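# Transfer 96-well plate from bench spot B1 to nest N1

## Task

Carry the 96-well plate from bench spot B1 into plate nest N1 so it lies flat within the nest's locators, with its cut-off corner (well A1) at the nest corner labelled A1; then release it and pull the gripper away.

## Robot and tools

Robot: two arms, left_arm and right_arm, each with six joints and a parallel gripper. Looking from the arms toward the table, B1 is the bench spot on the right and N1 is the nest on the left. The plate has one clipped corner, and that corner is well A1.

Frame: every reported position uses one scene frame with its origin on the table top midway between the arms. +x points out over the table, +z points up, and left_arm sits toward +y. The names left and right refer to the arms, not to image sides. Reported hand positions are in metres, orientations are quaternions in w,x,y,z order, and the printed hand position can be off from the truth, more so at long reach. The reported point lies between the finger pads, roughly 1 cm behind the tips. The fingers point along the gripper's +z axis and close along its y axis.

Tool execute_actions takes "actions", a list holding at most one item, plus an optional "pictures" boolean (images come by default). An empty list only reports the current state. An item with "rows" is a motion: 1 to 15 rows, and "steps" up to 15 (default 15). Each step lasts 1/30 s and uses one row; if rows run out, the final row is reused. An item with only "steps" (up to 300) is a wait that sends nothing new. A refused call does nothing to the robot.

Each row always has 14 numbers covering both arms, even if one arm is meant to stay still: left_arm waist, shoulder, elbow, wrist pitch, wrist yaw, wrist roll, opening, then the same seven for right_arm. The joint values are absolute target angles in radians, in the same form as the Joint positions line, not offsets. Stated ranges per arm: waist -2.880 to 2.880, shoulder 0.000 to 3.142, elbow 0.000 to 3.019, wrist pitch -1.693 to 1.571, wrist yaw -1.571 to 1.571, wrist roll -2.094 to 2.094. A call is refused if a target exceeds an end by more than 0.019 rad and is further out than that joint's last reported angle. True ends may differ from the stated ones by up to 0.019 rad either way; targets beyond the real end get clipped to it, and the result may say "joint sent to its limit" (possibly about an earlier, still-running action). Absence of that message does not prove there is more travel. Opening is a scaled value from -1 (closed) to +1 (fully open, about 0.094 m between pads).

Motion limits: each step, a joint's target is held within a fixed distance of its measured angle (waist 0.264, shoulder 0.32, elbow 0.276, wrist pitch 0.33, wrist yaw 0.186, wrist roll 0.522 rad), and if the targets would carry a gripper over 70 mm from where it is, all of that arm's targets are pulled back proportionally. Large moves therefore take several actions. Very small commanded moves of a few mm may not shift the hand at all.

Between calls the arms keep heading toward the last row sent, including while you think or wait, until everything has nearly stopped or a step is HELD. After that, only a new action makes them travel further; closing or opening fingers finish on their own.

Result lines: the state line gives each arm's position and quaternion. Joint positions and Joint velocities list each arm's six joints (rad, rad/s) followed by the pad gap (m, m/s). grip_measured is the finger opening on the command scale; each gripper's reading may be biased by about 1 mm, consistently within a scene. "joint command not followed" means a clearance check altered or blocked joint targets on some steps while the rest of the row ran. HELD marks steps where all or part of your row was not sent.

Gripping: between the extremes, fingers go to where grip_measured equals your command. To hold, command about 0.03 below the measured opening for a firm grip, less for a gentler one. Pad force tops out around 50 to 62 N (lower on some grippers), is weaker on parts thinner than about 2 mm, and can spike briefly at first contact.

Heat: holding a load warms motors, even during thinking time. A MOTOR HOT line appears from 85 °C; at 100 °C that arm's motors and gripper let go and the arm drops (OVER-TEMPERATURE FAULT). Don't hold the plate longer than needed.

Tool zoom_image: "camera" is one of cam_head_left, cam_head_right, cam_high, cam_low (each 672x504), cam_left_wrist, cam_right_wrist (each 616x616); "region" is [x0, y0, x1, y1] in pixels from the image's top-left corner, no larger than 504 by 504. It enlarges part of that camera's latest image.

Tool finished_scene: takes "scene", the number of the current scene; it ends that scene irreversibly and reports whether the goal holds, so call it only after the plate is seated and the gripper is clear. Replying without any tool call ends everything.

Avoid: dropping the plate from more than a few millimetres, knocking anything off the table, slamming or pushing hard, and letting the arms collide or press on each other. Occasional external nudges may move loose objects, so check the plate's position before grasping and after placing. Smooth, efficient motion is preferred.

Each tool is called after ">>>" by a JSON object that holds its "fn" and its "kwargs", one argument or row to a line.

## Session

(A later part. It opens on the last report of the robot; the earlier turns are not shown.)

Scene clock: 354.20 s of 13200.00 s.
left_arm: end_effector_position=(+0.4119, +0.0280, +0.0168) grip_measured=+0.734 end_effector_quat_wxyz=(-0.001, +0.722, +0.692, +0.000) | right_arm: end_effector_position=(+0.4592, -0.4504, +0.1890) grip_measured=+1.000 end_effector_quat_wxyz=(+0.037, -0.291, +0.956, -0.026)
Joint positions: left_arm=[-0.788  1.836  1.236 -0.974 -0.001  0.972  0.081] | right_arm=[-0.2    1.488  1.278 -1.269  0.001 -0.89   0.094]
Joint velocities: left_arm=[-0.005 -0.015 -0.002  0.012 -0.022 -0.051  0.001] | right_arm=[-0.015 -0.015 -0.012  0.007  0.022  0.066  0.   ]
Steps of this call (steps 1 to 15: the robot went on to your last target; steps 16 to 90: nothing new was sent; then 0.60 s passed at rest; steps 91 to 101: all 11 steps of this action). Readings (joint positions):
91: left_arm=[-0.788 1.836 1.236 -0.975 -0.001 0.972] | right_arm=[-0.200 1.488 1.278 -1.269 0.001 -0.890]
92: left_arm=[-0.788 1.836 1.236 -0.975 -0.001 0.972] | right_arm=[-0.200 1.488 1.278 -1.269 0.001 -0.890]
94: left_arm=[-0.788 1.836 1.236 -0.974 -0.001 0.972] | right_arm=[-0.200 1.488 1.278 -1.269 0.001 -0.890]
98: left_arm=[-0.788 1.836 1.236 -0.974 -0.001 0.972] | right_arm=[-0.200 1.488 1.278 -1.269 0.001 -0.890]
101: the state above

>>> {"fn": "execute_actions", "kwargs": {
  "actions": [
    {"rows": [[-0.79,1.815,1.238,-0.985,0,0.965,0.70,-0.2,1.48,1.27,-1.28,0,-0.905,1],[-0.79,1.803,1.238,-0.992,0,0.965,0.70,-0.2,1.48,1.27,-1.28,0,-0.905,1],[-0.79,1.791,1.238,-1.0,0,0.965,0.70,-0.2,1.48,1.27,-1.28,0,-0.905,1],[-0.79,1.778,1.238,-1.011,0,0.965,0.70,-0.2,1.48,1.27,-1.28,0,-0.905,1],[-0.79,1.765,1.238,-1.024,0,0.965,0.70,-0.2,1.48,1.27,-1.28,0,-0.905,1],[-0.79,1.752,1.238,-1.037,0,0.965,0.70,-0.2,1.48,1.27,-1.28,0,-0.905,1],[-0.79,1.739,1.238,-1.05,0,0.965,0.70,-0.2,1.48,1.27,-1.28,0,-0.905,1],[-0.79,1.726,1.238,-1.063,0,0.955,0.70,-0.2,1.48,1.27,-1.28,0,-0.905,1],[-0.785,1.713,1.238,-1.076,0,0.935,0.70,-0.2,1.48,1.27,-1.28,0,-0.905,1],[-0.775,1.701,1.238,-1.088,0,0.905,0.70,-0.2,1.48,1.27,-1.28,0,-0.905,1],[-0.76,1.691,1.236,-1.097,0,0.865,0.70,-0.2,1.48,1.27,-1.28,0,-0.905,1],[-0.74,1.683,1.232,-1.1,0,0.815,0.70,-0.2,1.48,1.27,-1.28,0,-0.905,1],[-0.714,1.676,1.226,-1.1,0,0.755,0.70,-0.2,1.48,1.27,-1.28,0,-0.905,1],[-0.682,1.669,1.219,-1.099,0,0.69,0.70,-0.2,1.48,1.27,-1.28,0,-0.905,1],[-0.645,1.662,1.211,-1.098,0,0.62,0.70,-0.2,1.48,1.27,-1.28,0,-0.905,1]], "steps": 15}
  ],
  "pictures": false
}}

>>> {"fn": "execute_actions", "kwargs": {
  "actions": [
    {"rows": [[-0.605,1.655,1.203,-1.097,0,0.55,0.70,-0.2,1.48,1.27,-1.28,0,-0.905,1],[-0.565,1.649,1.195,-1.095,0,0.48,0.70,-0.2,1.48,1.27,-1.28,0,-0.905,1],[-0.525,1.642,1.187,-1.094,0,0.41,0.70,-0.2,1.48,1.27,-1.28,0,-0.905,1],[-0.485,1.636,1.179,-1.092,0,0.34,0.70,-0.2,1.48,1.27,-1.28,0,-0.905,1],[-0.445,1.629,1.171,-1.091,0,0.27,0.70,-0.2,1.48,1.27,-1.28,0,-0.905,1],[-0.405,1.623,1.163,-1.089,0,0.2,0.70,-0.2,1.48,1.27,-1.28,0,-0.905,1],[-0.365,1.616,1.155,-1.088,0,0.13,0.70,-0.2,1.48,1.27,-1.28,0,-0.905,1],[-0.325,1.61,1.147,-1.086,0,0.06,0.70,-0.2,1.48,1.27,-1.28,0,-0.905,1],[-0.285,1.603,1.139,-1.085,0,-0.01,0.70,-0.2,1.48,1.27,-1.28,0,-0.905,1],[-0.245,1.597,1.131,-1.083,0,-0.08,0.70,-0.2,1.48,1.27,-1.28,0,-0.905,1],[-0.205,1.59,1.123,-1.082,0,-0.15,0.70,-0.2,1.48,1.27,-1.28,0,-0.905,1],[-0.165,1.584,1.115,-1.08,0,-0.22,0.70,-0.2,1.48,1.27,-1.28,0,-0.905,1],[-0.125,1.577,1.107,-1.079,0,-0.29,0.70,-0.2,1.48,1.27,-1.28,0,-0.905,1],[-0.085,1.571,1.099,-1.077,0,-0.36,0.70,-0.2,1.48,1.27,-1.28,0,-0.905,1],[-0.045,1.564,1.091,-1.075,0,-0.43,0.70,-0.2,1.48,1.27,-1.28,0,-0.905,1]], "steps": 15}
  ],
  "pictures": false
}}

>>> {"fn": "execute_actions", "kwargs": {
  "actions": [
    {"rows": [[-0.005,1.558,1.083,-1.072,0,-0.5,0.70,-0.2,1.48,1.27,-1.28,0,-0.905,1],[0.035,1.551,1.075,-1.069,0,-0.57,0.70,-0.2,1.48,1.27,-1.28,0,-0.905,1],[0.075,1.545,1.067,-1.066,0,-0.64,0.70,-0.2,1.48,1.27,-1.28,0,-0.905,1],[0.113,1.538,1.059,-1.063,0,-0.71,0.70,-0.2,1.48,1.27,-1.28,0,-0.905,1],[0.149,1.532,1.051,-1.06,0,-0.78,0.70,-0.2,1.48,1.27,-1.28,0,-0.905,1],[0.183,1.527,1.044,-1.057,0,-0.845,0.70,-0.2,1.48,1.27,-1.28,0,-0.905,1],[0.214,1.523,1.037,-1.054,0,-0.9,0.70,-0.2,1.48,1.27,-1.28,0,-0.905,1],[0.242,1.52,1.031,-1.051,0,-0.95,0.70,-0.2,1.48,1.27,-1.28,0,-0.905,1],[0.267,1.52,1.026,-1.048,0,-0.99,0.70,-0.2,1.48,1.27,-1.28,0,-0.905,1],[0.289,1.52,1.022,-1.045,0,-1.02,0.70,-0.2,1.48,1.27,-1.28,0,-0.905,1],[0.307,1.53,1.019,-1.04,0,-1.04,0.70,-0.2,1.48,1.27,-1.28,0,-0.905,1],[0.321,1.545,1.017,-1.03,0,-1.05,0.70,-0.2,1.48,1.27,-1.28,0,-0.905,1],[0.332,1.56,1.017,-1.02,0,-1.058,0.70,-0.2,1.48,1.27,-1.28,0,-0.905,1],[0.339,1.57,1.017,-1.01,0,-1.058,0.70,-0.2,1.48,1.27,-1.28,0,-0.905,1],[0.343,1.578,1.017,-1.002,0,-1.058,0.70,-0.2,1.48,1.27,-1.28,0,-0.905,1]], "steps": 15}
  ],
  "pictures": false
}}

>>> {"fn": "execute_actions", "kwargs": {
  "actions": [
    {"rows": [[0.345,1.584,1.017,-0.997,0,-1.058,0.70,-0.2,1.48,1.27,-1.28,0,-0.905,1],[0.345,1.588,1.017,-0.994,0,-1.058,0.70,-0.2,1.48,1.27,-1.28,0,-0.905,1]], "steps": 15}
  ]
}}

Scene clock: 383.33 s of 13200.00 s.
left_arm: end_effector_position=(+0.4083, +0.0552, +0.0759) grip_measured=+0.734 end_effector_quat_wxyz=(+0.006, +0.649, +0.761, +0.000) | right_arm: end_effector_position=(+0.4592, -0.4504, +0.1890) grip_measured=+1.000 end_effector_quat_wxyz=(+0.037, -0.291, +0.956, -0.026)
Joint positions: left_arm=[-0.746  1.706  1.23  -1.084  0.001  0.813  0.081] | right_arm=[-0.2    1.488  1.278 -1.269  0.001 -0.89   0.094]
Joint velocities: left_arm=[ 0.611 -0.444 -0.085 -0.012 -0.007 -1.223 -0.   ] | right_arm=[-0.005  0.005  0.002  0.012 -0.051 -0.081  0.   ]
Steps of this call (steps 1 to 15: the robot went on to your last target; steps 16 to 90: nothing new was sent; then 25.63 s passed at rest; steps 91 to 105: all 15 steps of this action). Readings (joint positions):
91: left_arm=[-0.788 1.836 1.236 -0.974 -0.001 0.972] | right_arm=[-0.200 1.488 1.278 -1.269 0.001 -0.890]
92: left_arm=[-0.788 1.836 1.236 -0.975 -0.001 0.972] | right_arm=[-0.200 1.488 1.278 -1.269 0.001 -0.890]
94: left_arm=[-0.788 1.834 1.236 -0.983 -0.001 0.971] | right_arm=[-0.200 1.488 1.278 -1.269 0.001 -0.890]
98: left_arm=[-0.788 1.812 1.236 -1.027 -0.001 0.970] | right_arm=[-0.200 1.488 1.278 -1.269 0.001 -0.890]
105: the state above

Scene clock: 383.83 s of 13200.00 s.
left_arm: end_effector_position=(+0.4445, +0.3486, +0.0690) grip_measured=+0.735 end_effector_quat_wxyz=(-0.017, -0.090, +0.996, +0.000) | right_arm: end_effector_position=(+0.4592, -0.4504, +0.1890) grip_measured=+1.000 end_effector_quat_wxyz=(+0.037, -0.291, +0.956, -0.026)
Joint positions: left_arm=[-0.097  1.628  1.108 -1.084  0.001 -0.13   0.082] | right_arm=[-0.2    1.488  1.278 -1.269  0.001 -0.89   0.094]
Joint velocities: left_arm=[ 1.109 -0.22  -0.237 -0.002  0.095 -1.956 -0.001] | right_arm=[-0.005 -0.005 -0.017 -0.007 -0.022 -0.11   0.   ]
Steps of this call (steps 1 to 15: all 15 steps of this action). Readings (joint positions):
1: left_arm=[-0.721 1.691 1.225 -1.084 0.001 0.765] | right_arm=[-0.200 1.488 1.278 -1.269 0.001 -0.890]
2: left_arm=[-0.689 1.679 1.220 -1.084 0.001 0.716] | right_arm=[-0.200 1.488 1.278 -1.269 0.001 -0.890]
4: left_arm=[-0.610 1.664 1.209 -1.084 0.001 0.614] | right_arm=[-0.200 1.488 1.278 -1.269 0.001 -0.890]
8: left_arm=[-0.416 1.653 1.176 -1.084 0.001 0.361] | right_arm=[-0.200 1.488 1.278 -1.269 0.001 -0.890]
15: the state above

Scene clock: 384.33 s of 13200.00 s.
left_arm: end_effector_position=(+0.3737, +0.5239, +0.0715) grip_measured=+0.736 end_effector_quat_wxyz=(+0.002, -0.667, +0.745, -0.001) | right_arm: end_effector_position=(+0.4592, -0.4504, +0.1890) grip_measured=+1.000 end_effector_quat_wxyz=(+0.037, -0.291, +0.956, -0.026)
Joint positions: left_arm=[ 0.35   1.55   1.02  -1.035  0.001 -0.965  0.082] | right_arm=[-0.2    1.488  1.278 -1.269  0.001 -0.89   0.094]
Joint velocities: left_arm=[ 0.23   0.083 -0.007  0.203 -0.11  -0.564 -0.001] | right_arm=[-0.005 -0.005  0.002  0.002 -0.007  0.022  0.   ]
Steps of this call (steps 1 to 15: all 15 steps of this action). Readings (joint positions):
1: left_arm=[-0.060 1.621 1.099 -1.084 0.001 -0.200] | right_arm=[-0.200 1.488 1.278 -1.269 0.001 -0.890]
2: left_arm=[-0.024 1.612 1.091 -1.083 0.001 -0.270] | right_arm=[-0.200 1.488 1.278 -1.269 0.001 -0.890]
4: left_arm=[0.048 1.593 1.077 -1.080 0.001 -0.410] | right_arm=[-0.200 1.488 1.278 -1.269 0.001 -0.890]
8: left_arm=[0.193 1.559 1.049 -1.069 0.001 -0.680] | right_arm=[-0.200 1.488 1.278 -1.269 0.001 -0.890]
15: the state above

Scene clock: 384.83 s of 13200.00 s.
left_arm: end_effector_position=(+0.3772, +0.5269, +0.0589) grip_measured=+0.736 end_effector_quat_wxyz=(-0.000, -0.699, +0.716, -0.001) | right_arm: end_effector_position=(+0.4592, -0.4504, +0.1890) grip_measured=+1.000 end_effector_quat_wxyz=(+0.037, -0.291, +0.956, -0.026)
Joint positions: left_arm=[ 0.352  1.582  1.02  -1.009  0.001 -1.048  0.082] | right_arm=[-0.2    1.488  1.278 -1.269  0.001 -0.89   0.094]
Joint velocities: left_arm=[ 0.005 -0.015 -0.007 -0.002 -0.022 -0.037  0.   ] | right_arm=[ 0.005 -0.015 -0.002 -0.007 -0.051 -0.037  0.   ]
Steps of this call (steps 1 to 15: all 15 steps of this action). Readings (joint positions):
1: left_arm=[0.355 1.554 1.020 -1.028 0.001 -0.983] | right_arm=[-0.200 1.488 1.278 -1.269 0.001 -0.890]
2: left_arm=[0.357 1.560 1.020 -1.020 0.001 -0.997] | right_arm=[-0.200 1.488 1.278 -1.269 0.001 -0.890]
4: left_arm=[0.356 1.570 1.020 -1.012 0.001 -1.016] | right_arm=[-0.200 1.488 1.278 -1.269 0.001 -0.890]
8: left_arm=[0.352 1.582 1.020 -1.009 0.001 -1.037] | right_arm=[-0.200 1.488 1.278 -1.269 0.001 -0.890]
15: the state above

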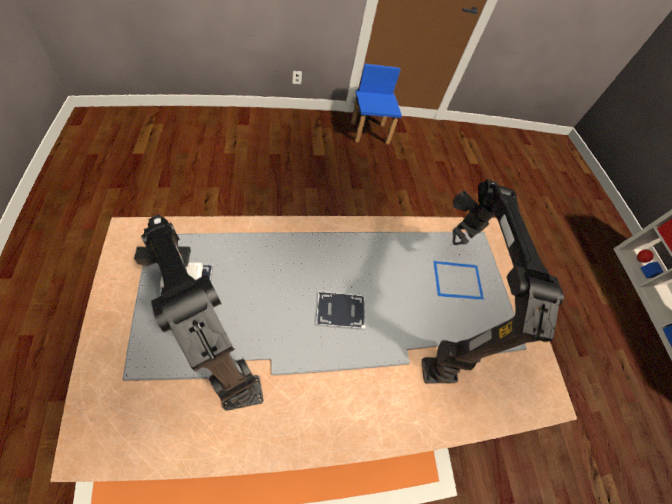

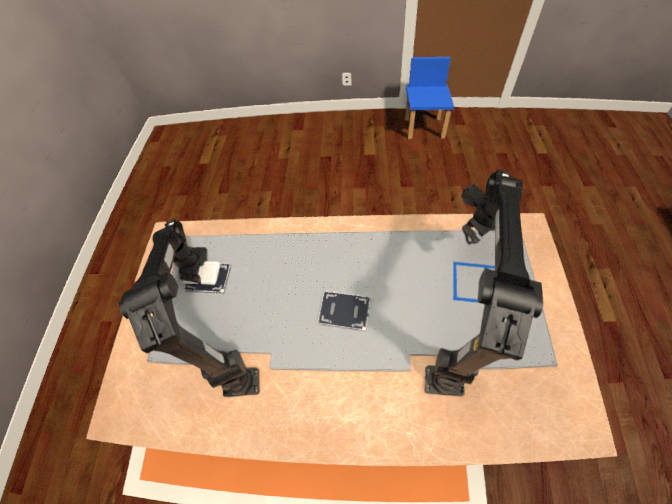

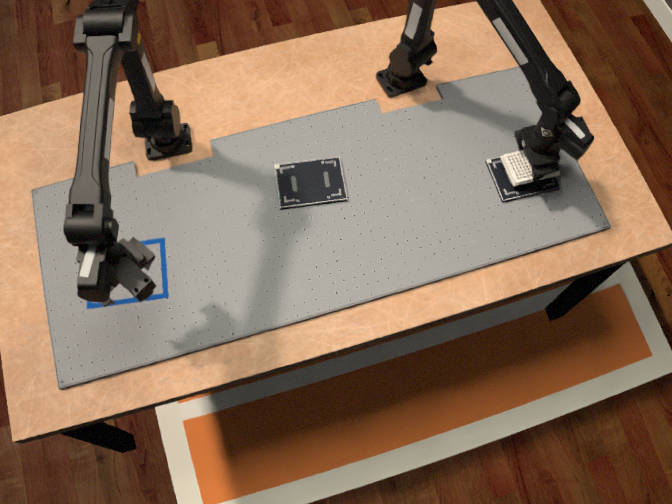

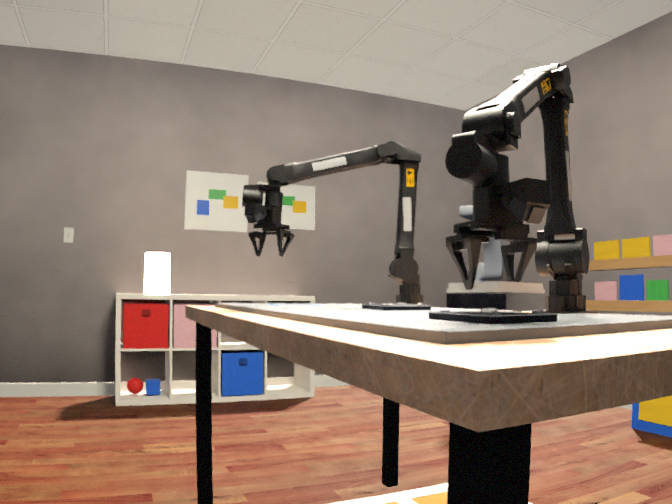

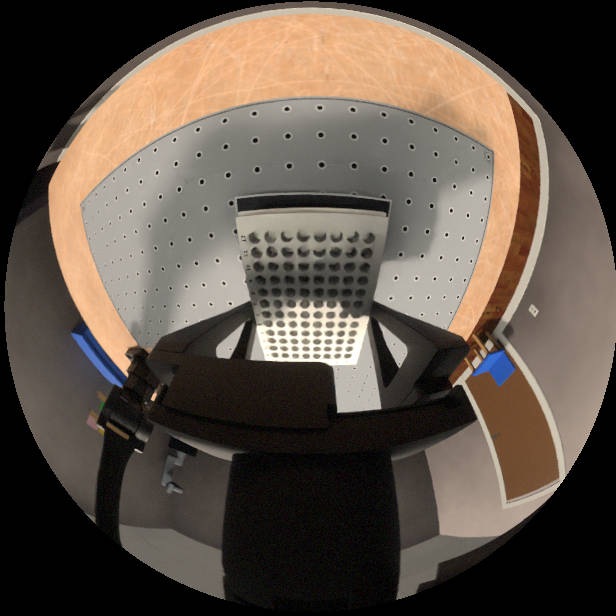

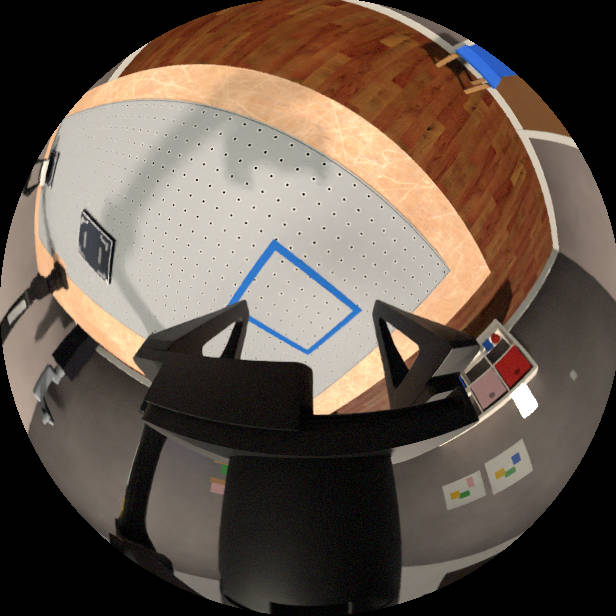

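>>> {"fn": "zoom_image", "kwargs": {
  "camera": "cam_left_wrist",
  "region": [200, 160, 420, 380]
}}

>>> {"fn": "zoom_image", "kwargs": {
  "camera": "cam_low",
  "region": [420, 250, 570, 340]
}}

Region (200, 160, 420, 380) of cam_left_wrist's 616x616 image, scaled by 2.291, with more detail than that image has.

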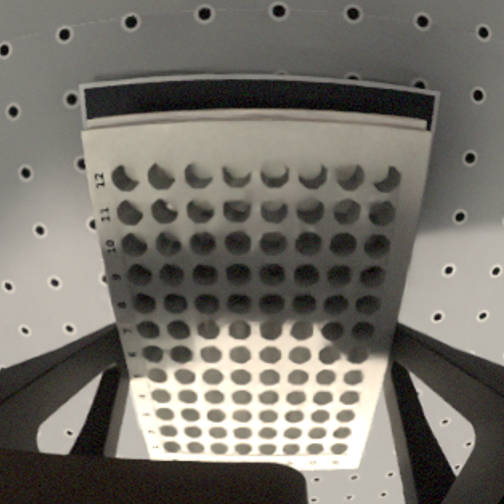

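Region (420, 250, 570, 340) of cam_low's 672x504 image, scaled by 3.360, with more detail than that image has; it fills the top 302 rows of this view, and the rest is white.

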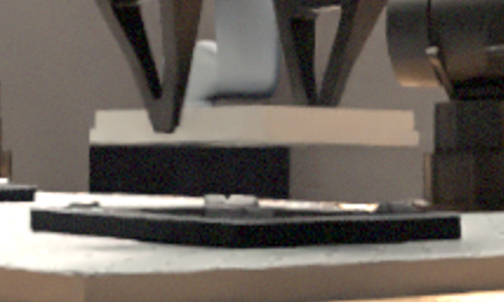

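>>> {"fn": "execute_actions", "kwargs": {
  "actions": [
    {"rows": [[0.343,1.59,1.014,-0.989,0,-1.05,0.70,-0.2,1.48,1.27,-1.28,0,-0.905,1],[0.341,1.592,1.01,-0.984,0,-1.045,0.70,-0.2,1.48,1.27,-1.28,0,-0.905,1],[0.339,1.594,1.007,-0.979,0,-1.04,0.70,-0.2,1.48,1.27,-1.28,0,-0.905,1],[0.337,1.596,1.003,-0.973,0,-1.035,0.70,-0.2,1.48,1.27,-1.28,0,-0.905,1],[0.335,1.598,1.0,-0.968,0,-1.035,0.70,-0.2,1.48,1.27,-1.28,0,-0.905,1],[0.334,1.6,0.996,-0.963,0,-1.035,0.70,-0.2,1.48,1.27,-1.28,0,-0.905,1],[0.334,1.602,0.992,-0.957,0,-1.035,0.70,-0.2,1.48,1.27,-1.28,0,-0.905,1],[0.334,1.603,0.989,-0.952,0,-1.035,0.70,-0.2,1.48,1.27,-1.28,0,-0.905,1]], "steps": 15}
  ]
}}

>>> {"fn": "zoom_image", "kwargs": {
  "camera": "cam_left_wrist",
  "region": [200, 160, 420, 380]
}}

>>> {"fn": "zoom_image", "kwargs": {
  "camera": "cam_low",
  "region": [420, 250, 570, 340]
}}

>>> {"fn": "zoom_image", "kwargs": {
  "camera": "cam_high",
  "region": [475, 135, 575, 210]
}}

Scene clock: 403.27 s of 13200.00 s.
left_arm: end_effector_position=(+0.3761, +0.5205, +0.0455) grip_measured=+0.736 end_effector_quat_wxyz=(+0.001, -0.692, +0.722, -0.001) | right_arm: end_effector_position=(+0.4592, -0.4504, +0.1890) grip_measured=+1.000 end_effector_quat_wxyz=(+0.037, -0.291, +0.956, -0.026)
Joint positions: left_arm=[ 0.34   1.593  0.991 -0.967  0.001 -1.042  0.082] | right_arm=[-0.2    1.488  1.278 -1.269  0.001 -0.89   0.094]
Joint velocities: left_arm=[-0.005  0.005 -0.002  0.032 -0.095  0.051 -0.   ] | right_arm=[ 0.005 -0.015 -0.027 -0.002 -0.037 -0.081  0.   ]
Steps of this call (steps 1 to 15: the robot went on to your last target; steps 16 to 90: nothing new was sent; then 14.93 s passed at rest; steps 91 to 105: all 15 steps of this action). Readings (joint positions):
91: left_arm=[0.352 1.582 1.020 -1.008 0.001 -1.051] | right_arm=[-0.200 1.488 1.278 -1.269 0.001 -0.890]
92: left_arm=[0.352 1.582 1.019 -1.005 0.001 -1.051] | right_arm=[-0.200 1.488 1.278 -1.269 0.001 -0.890]
94: left_arm=[0.350 1.582 1.015 -0.996 0.001 -1.049] | right_arm=[-0.200 1.488 1.278 -1.269 0.001 -0.890]
98: left_arm=[0.344 1.584 1.000 -0.977 0.001 -1.045] | right_arm=[-0.200 1.488 1.278 -1.269 0.001 -0.890]
105: the state above

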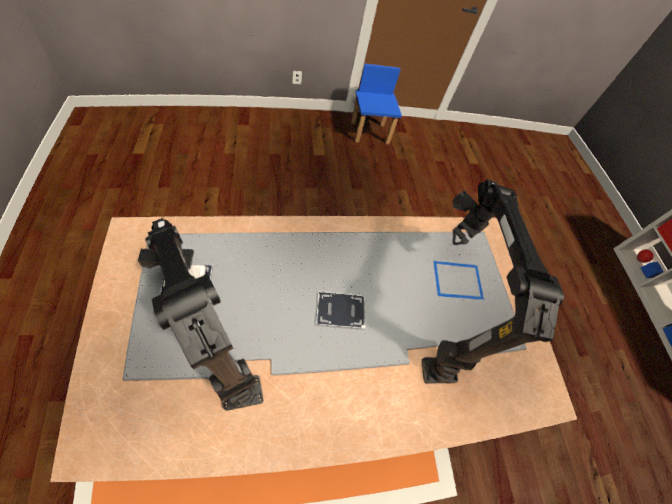

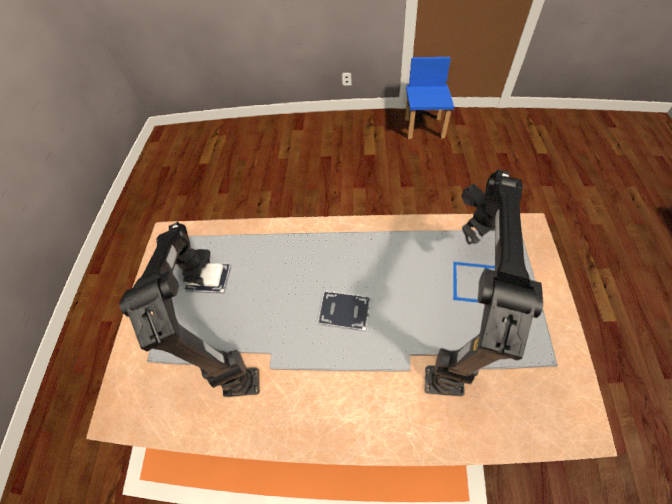

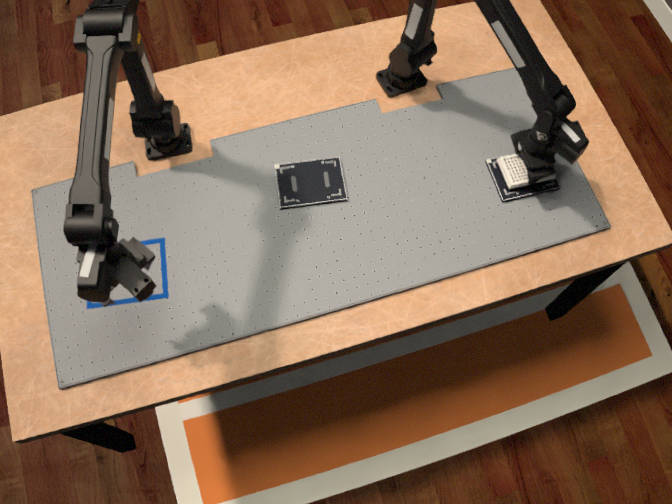

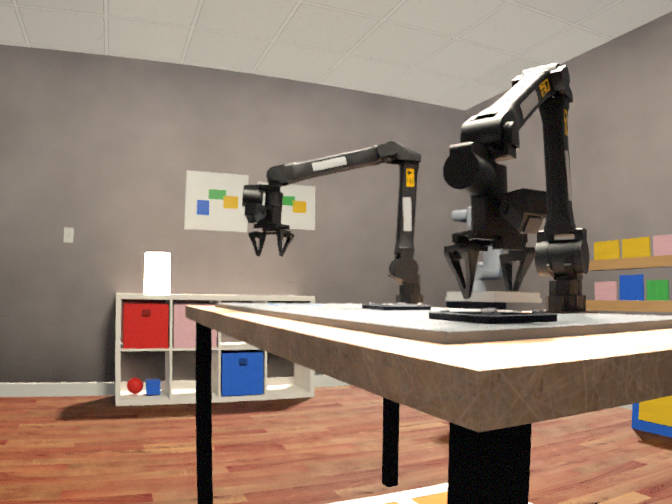

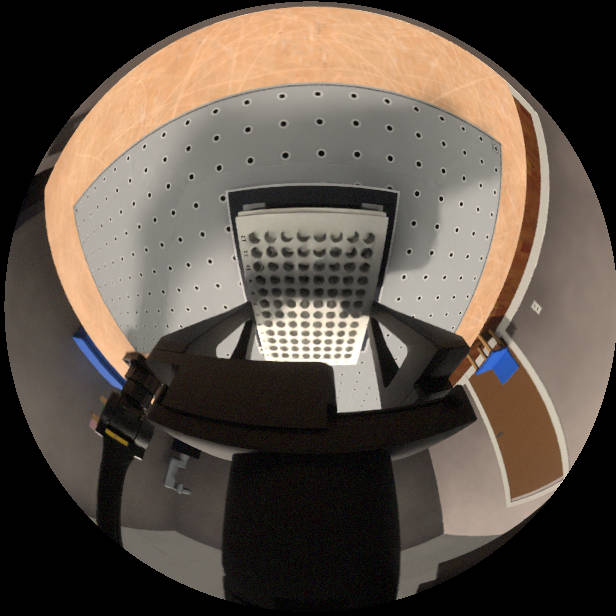

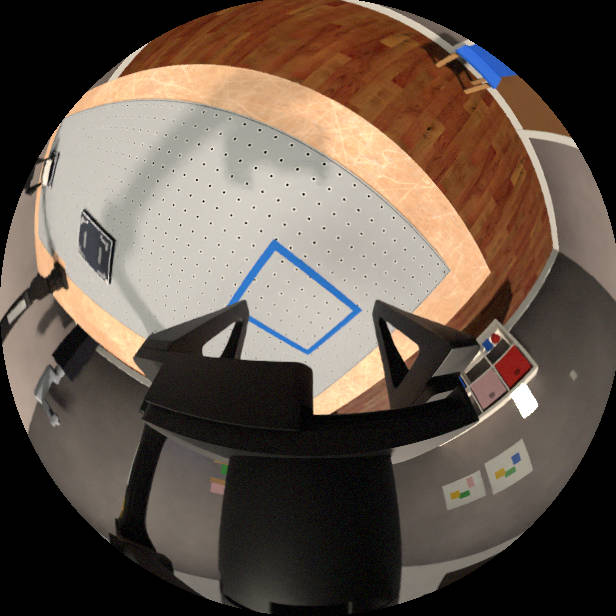

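Region (200, 160, 420, 380) of cam_left_wrist's 616x616 image, scaled by 2.291, with more detail than that image has.

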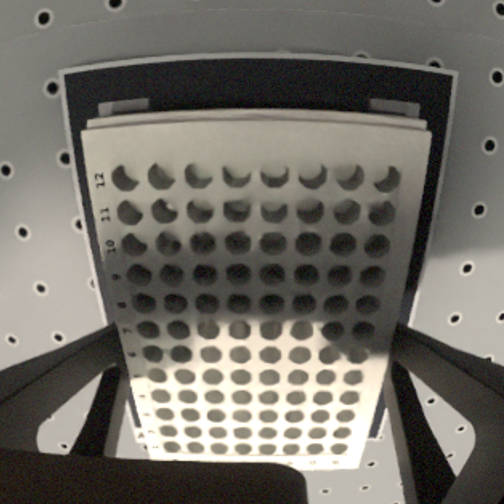

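Region (420, 250, 570, 340) of cam_low's 672x504 image, scaled by 3.360, with more detail than that image has; it fills the top 302 rows of this view, and the rest is white.

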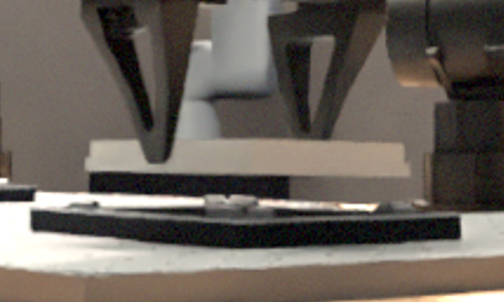

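Region (475, 135, 575, 210) of cam_high's 672x504 image, scaled by 5.040, with more detail than that image has; it fills the top 378 rows of this view, and the rest is white.

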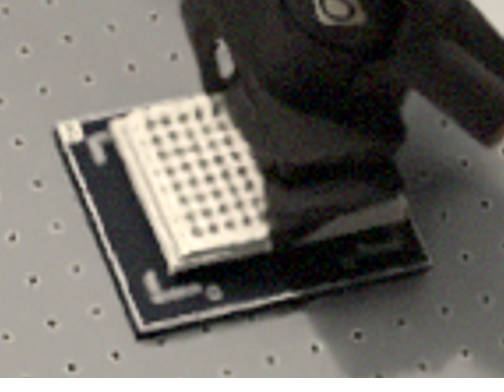

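>>> {"fn": "execute_actions", "kwargs": {
  "actions": [
    {"rows": [[0.333,1.605,0.987,-0.949,0,-1.035,0.70,-0.2,1.48,1.27,-1.28,0,-0.905,1],[0.332,1.607,0.986,-0.946,0,-1.035,0.70,-0.2,1.48,1.27,-1.28,0,-0.905,1],[0.331,1.609,0.984,-0.942,0,-1.035,0.70,-0.2,1.48,1.27,-1.28,0,-0.905,1],[0.331,1.611,0.982,-0.939,0,-1.035,0.70,-0.2,1.48,1.27,-1.28,0,-0.905,1],[0.331,1.613,0.981,-0.936,0,-1.035,0.70,-0.2,1.48,1.27,-1.28,0,-0.905,1],[0.331,1.615,0.979,-0.933,0,-1.035,0.70,-0.2,1.48,1.27,-1.28,0,-0.905,1],[0.331,1.617,0.977,-0.93,0,-1.035,0.70,-0.2,1.48,1.27,-1.28,0,-0.905,1],[0.331,1.618,0.976,-0.927,0,-1.035,0.70,-0.2,1.48,1.27,-1.28,0,-0.905,1]], "steps": 15}
  ]
}}

>>> {"fn": "zoom_image", "kwargs": {
  "camera": "cam_left_wrist",
  "region": [200, 160, 420, 380]
}}

>>> {"fn": "zoom_image", "kwargs": {
  "camera": "cam_low",
  "region": [420, 250, 570, 340]
}}

>>> {"fn": "zoom_image", "kwargs": {
  "camera": "cam_high",
  "region": [475, 135, 575, 210]
}}

Scene clock: 414.73 s of 13200.00 s.
left_arm: end_effector_position=(+0.3751, +0.5198, +0.0356) grip_measured=+0.736 end_effector_quat_wxyz=(-0.001, -0.692, +0.722, -0.000) | right_arm: end_effector_position=(+0.4592, -0.4504, +0.1890) grip_measured=+1.000 end_effector_quat_wxyz=(+0.037, -0.291, +0.956, -0.026)
Joint positions: left_arm=[ 0.339  1.608  0.978 -0.942  0.001 -1.042  0.082] | right_arm=[-0.2    1.488  1.278 -1.269  0.001 -0.89   0.094]
Joint velocities: left_arm=[ 0.005 -0.005 -0.007  0.007  0.037  0.007 -0.001] | right_arm=[ 0.015 -0.015  0.012 -0.017  0.007 -0.051  0.   ]
Steps of this call (steps 1 to 15: the robot went on to your last target; steps 16 to 90: nothing new was sent; then 7.97 s passed at rest; steps 91 to 105: all 15 steps of this action). Readings (joint positions):
91: left_arm=[0.340 1.593 0.991 -0.966 0.001 -1.042] | right_arm=[-0.200 1.488 1.278 -1.269 0.001 -0.890]
92: left_arm=[0.340 1.593 0.991 -0.965 0.001 -1.042] | right_arm=[-0.200 1.488 1.278 -1.269 0.001 -0.890]
94: left_arm=[0.340 1.593 0.990 -0.960 0.001 -1.042] | right_arm=[-0.200 1.488 1.278 -1.269 0.001 -0.890]
98: left_arm=[0.339 1.598 0.984 -0.947 0.001 -1.042] | right_arm=[-0.200 1.488 1.278 -1.269 0.001 -0.890]
105: the state above

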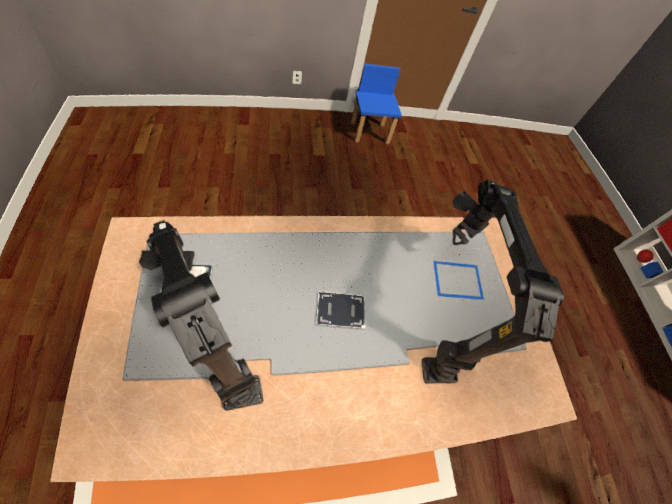

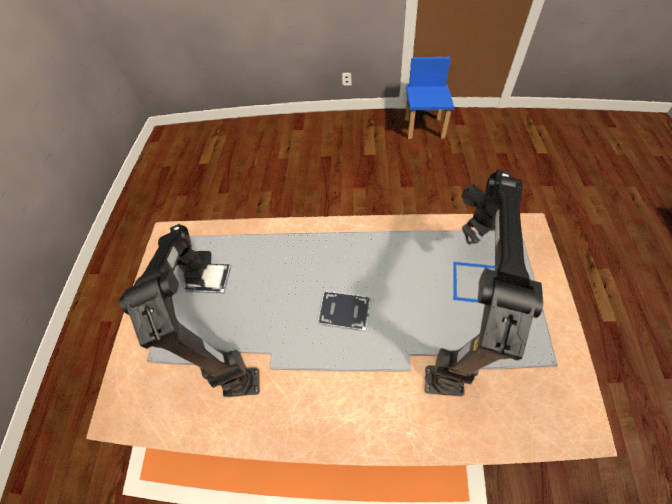

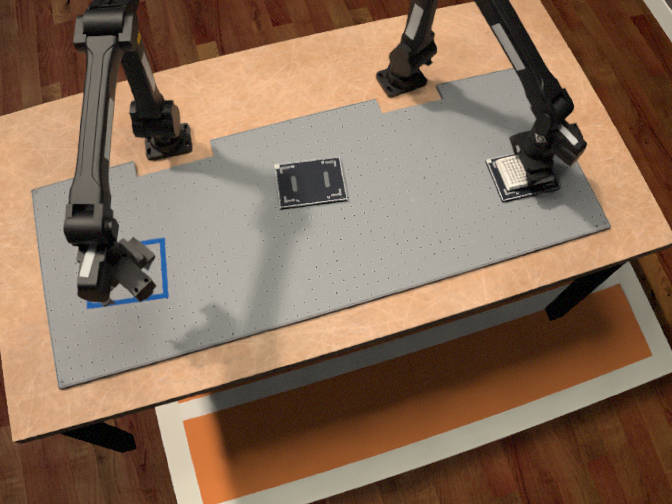

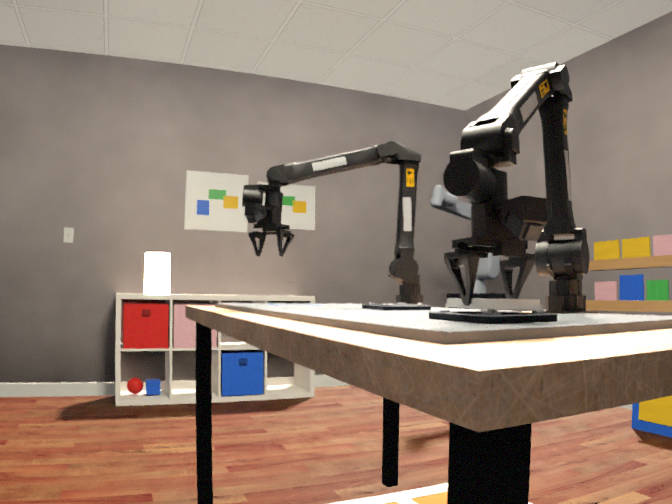

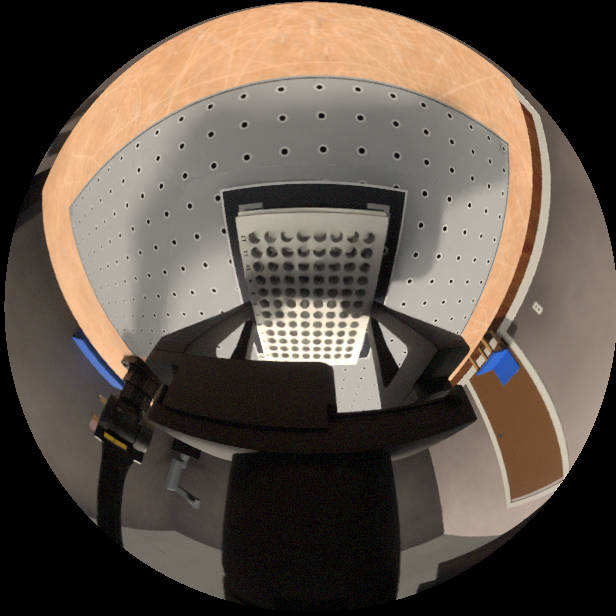

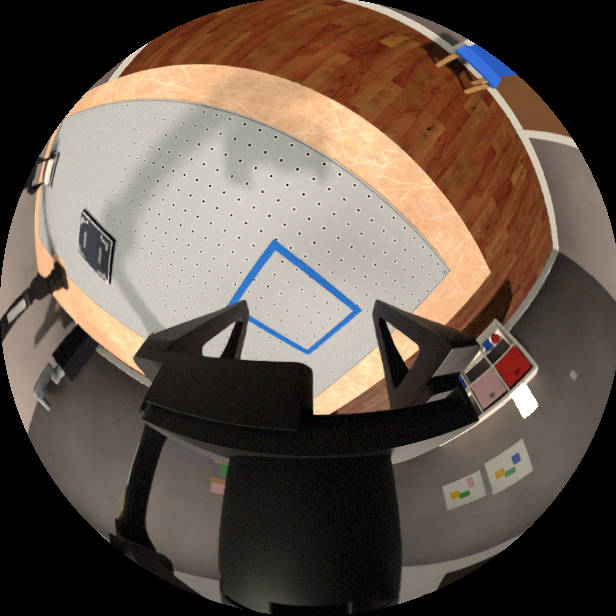

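Region (200, 160, 420, 380) of cam_left_wrist's 616x616 image, scaled by 2.291, with more detail than that image has.

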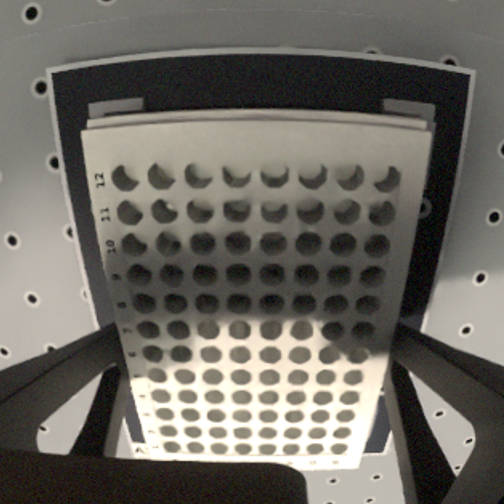

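Region (420, 250, 570, 340) of cam_low's 672x504 image, scaled by 3.360, with more detail than that image has; it fills the top 302 rows of this view, and the rest is white.

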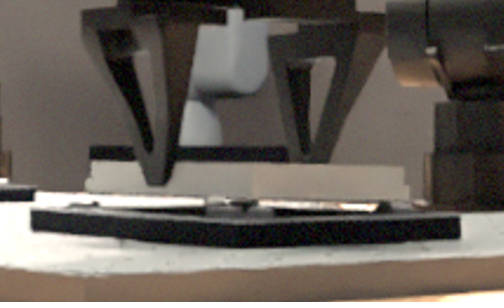

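Region (475, 135, 575, 210) of cam_high's 672x504 image, scaled by 5.040, with more detail than that image has; it fills the top 378 rows of this view, and the rest is white.

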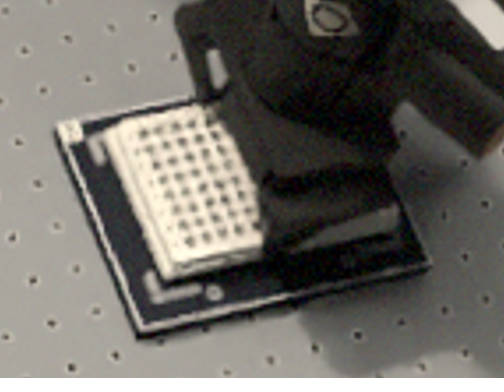

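>>> {"fn": "execute_actions", "kwargs": {
  "actions": [
    {"rows": [[0.329,1.619,0.976,-0.926,0,-1.035,0.70,-0.2,1.48,1.27,-1.28,0,-0.905,1],[0.3275,1.621,0.975,-0.924,0,-1.035,0.70,-0.2,1.48,1.27,-1.28,0,-0.905,1],[0.3275,1.623,0.975,-0.922,0,-1.035,0.70,-0.2,1.48,1.27,-1.28,0,-0.905,1],[0.3275,1.625,0.974,-0.92,0,-1.035,0.70,-0.2,1.48,1.27,-1.28,0,-0.905,1],[0.3275,1.627,0.974,-0.917,0,-1.035,0.70,-0.2,1.48,1.27,-1.28,0,-0.905,1],[0.3275,1.629,0.973,-0.914,0,-1.035,0.70,-0.2,1.48,1.27,-1.28,0,-0.905,1]], "steps": 13}
  ]
}}

>>> {"fn": "zoom_image", "kwargs": {
  "camera": "cam_left_wrist",
  "region": [200, 160, 420, 380]
}}

>>> {"fn": "zoom_image", "kwargs": {
  "camera": "cam_low",
  "region": [420, 250, 570, 340]
}}

>>> {"fn": "zoom_image", "kwargs": {
  "camera": "cam_high",
  "region": [475, 135, 575, 210]
}}

Scene clock: 426.93 s of 13200.00 s.
left_arm: end_effector_position=(+0.3781, +0.5193, +0.0322) grip_measured=+0.736 end_effector_quat_wxyz=(+0.001, -0.690, +0.724, -0.001) | right_arm: end_effector_position=(+0.4592, -0.4504, +0.1890) grip_measured=+1.000 end_effector_quat_wxyz=(+0.037, -0.291, +0.956, -0.026)
Joint positions: left_arm=[ 0.335  1.617  0.978 -0.929  0.001 -1.042  0.082] | right_arm=[-0.2    1.488  1.278 -1.269  0.001 -0.89   0.094]
Joint velocities: left_arm=[ 0.005 -0.005  0.002  0.007  0.022 -0.037 -0.   ] | right_arm=[-0.005 -0.015 -0.012 -0.002 -0.022 -0.066  0.   ]
Steps of this call (steps 1 to 15: the robot went on to your last target; steps 16 to 90: nothing new was sent; then 8.77 s passed at rest; steps 91 to 103: all 13 steps of this action). Readings (joint positions):
91: left_arm=[0.339 1.608 0.978 -0.942 0.001 -1.042] | right_arm=[-0.200 1.488 1.278 -1.269 0.001 -0.890]
92: left_arm=[0.339 1.608 0.978 -0.941 0.001 -1.042] | right_arm=[-0.200 1.488 1.278 -1.269 0.001 -0.890]
94: left_arm=[0.337 1.608 0.978 -0.938 0.001 -1.042] | right_arm=[-0.200 1.488 1.278 -1.269 0.001 -0.890]
98: left_arm=[0.335 1.612 0.978 -0.930 0.001 -1.042] | right_arm=[-0.200 1.488 1.278 -1.269 0.001 -0.890]
103: the state above

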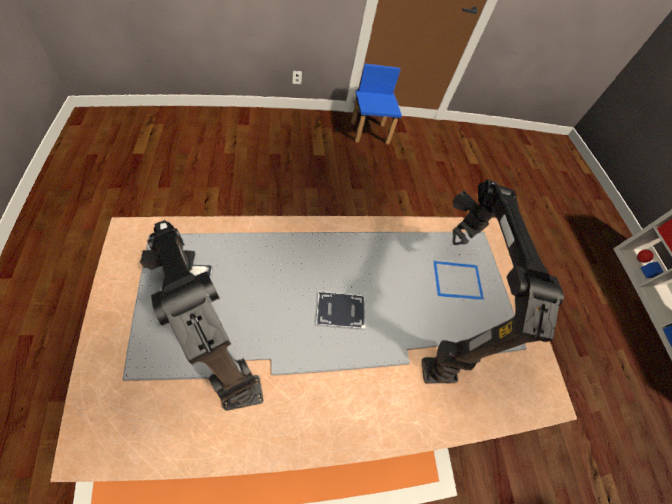

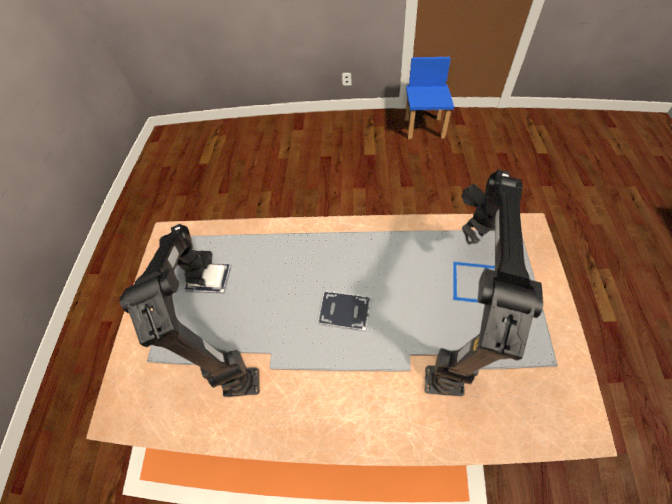

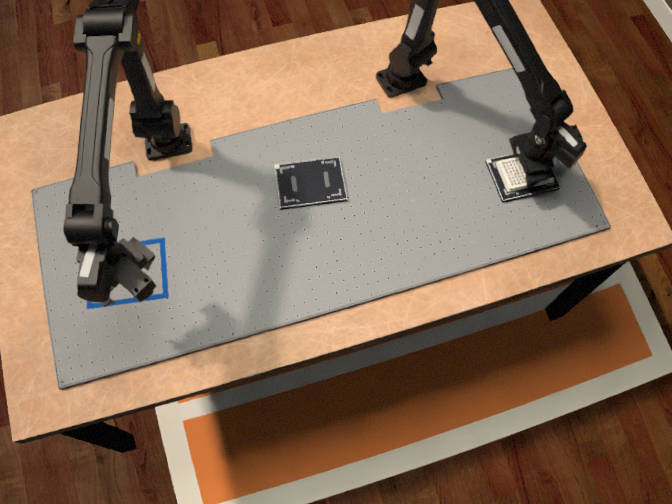

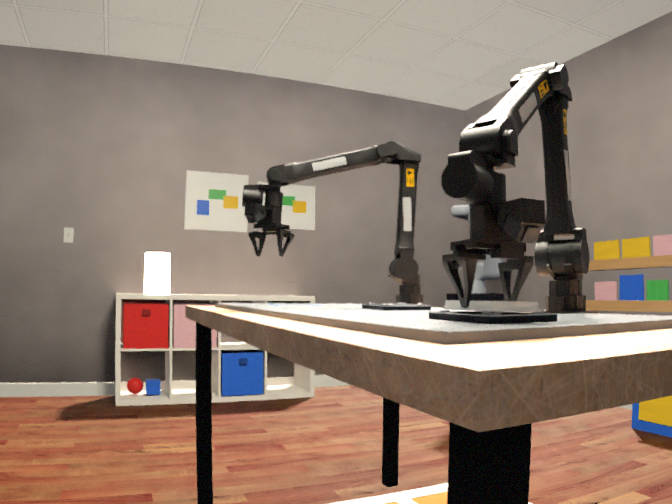

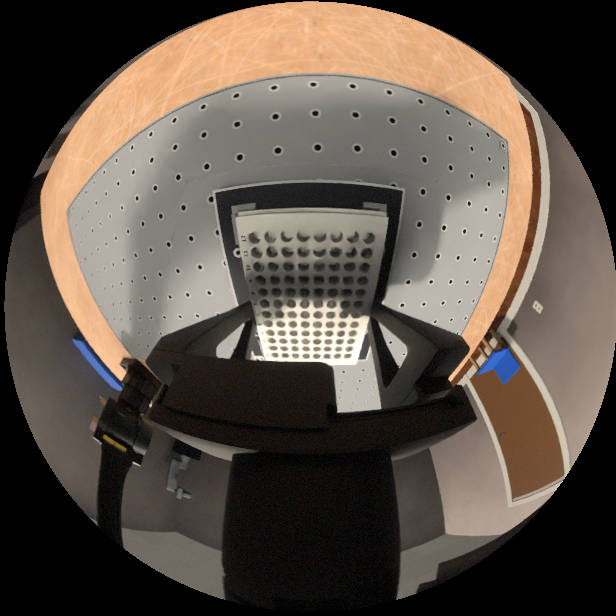

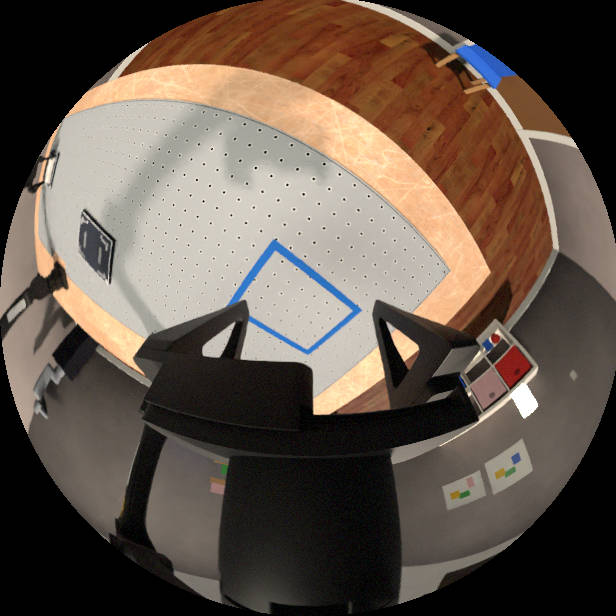

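Region (200, 160, 420, 380) of cam_left_wrist's 616x616 image, scaled by 2.291, with more detail than that image has.

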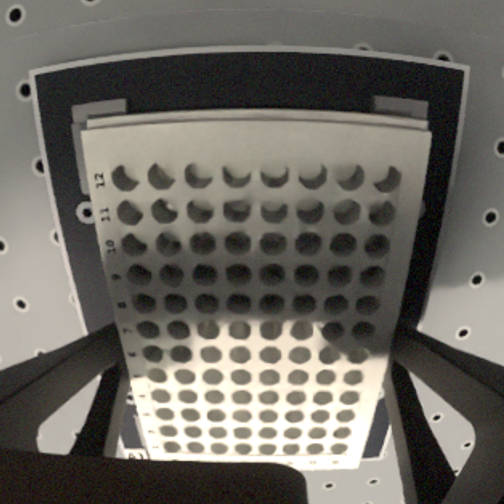

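Region (420, 250, 570, 340) of cam_low's 672x504 image, scaled by 3.360, with more detail than that image has; it fills the top 302 rows of this view, and the rest is white.

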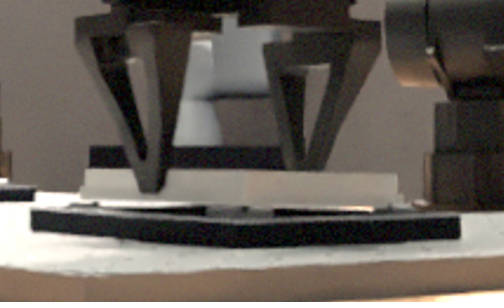

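Region (475, 135, 575, 210) of cam_high's 672x504 image, scaled by 5.040, with more detail than that image has; it fills the top 378 rows of this view, and the rest is white.

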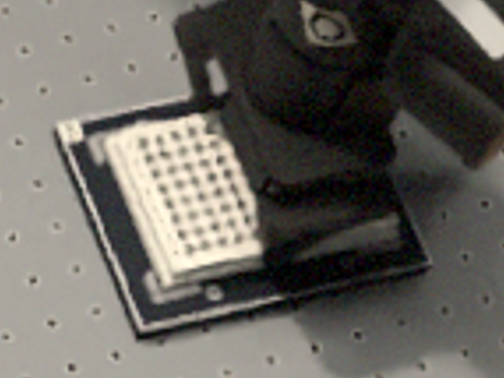

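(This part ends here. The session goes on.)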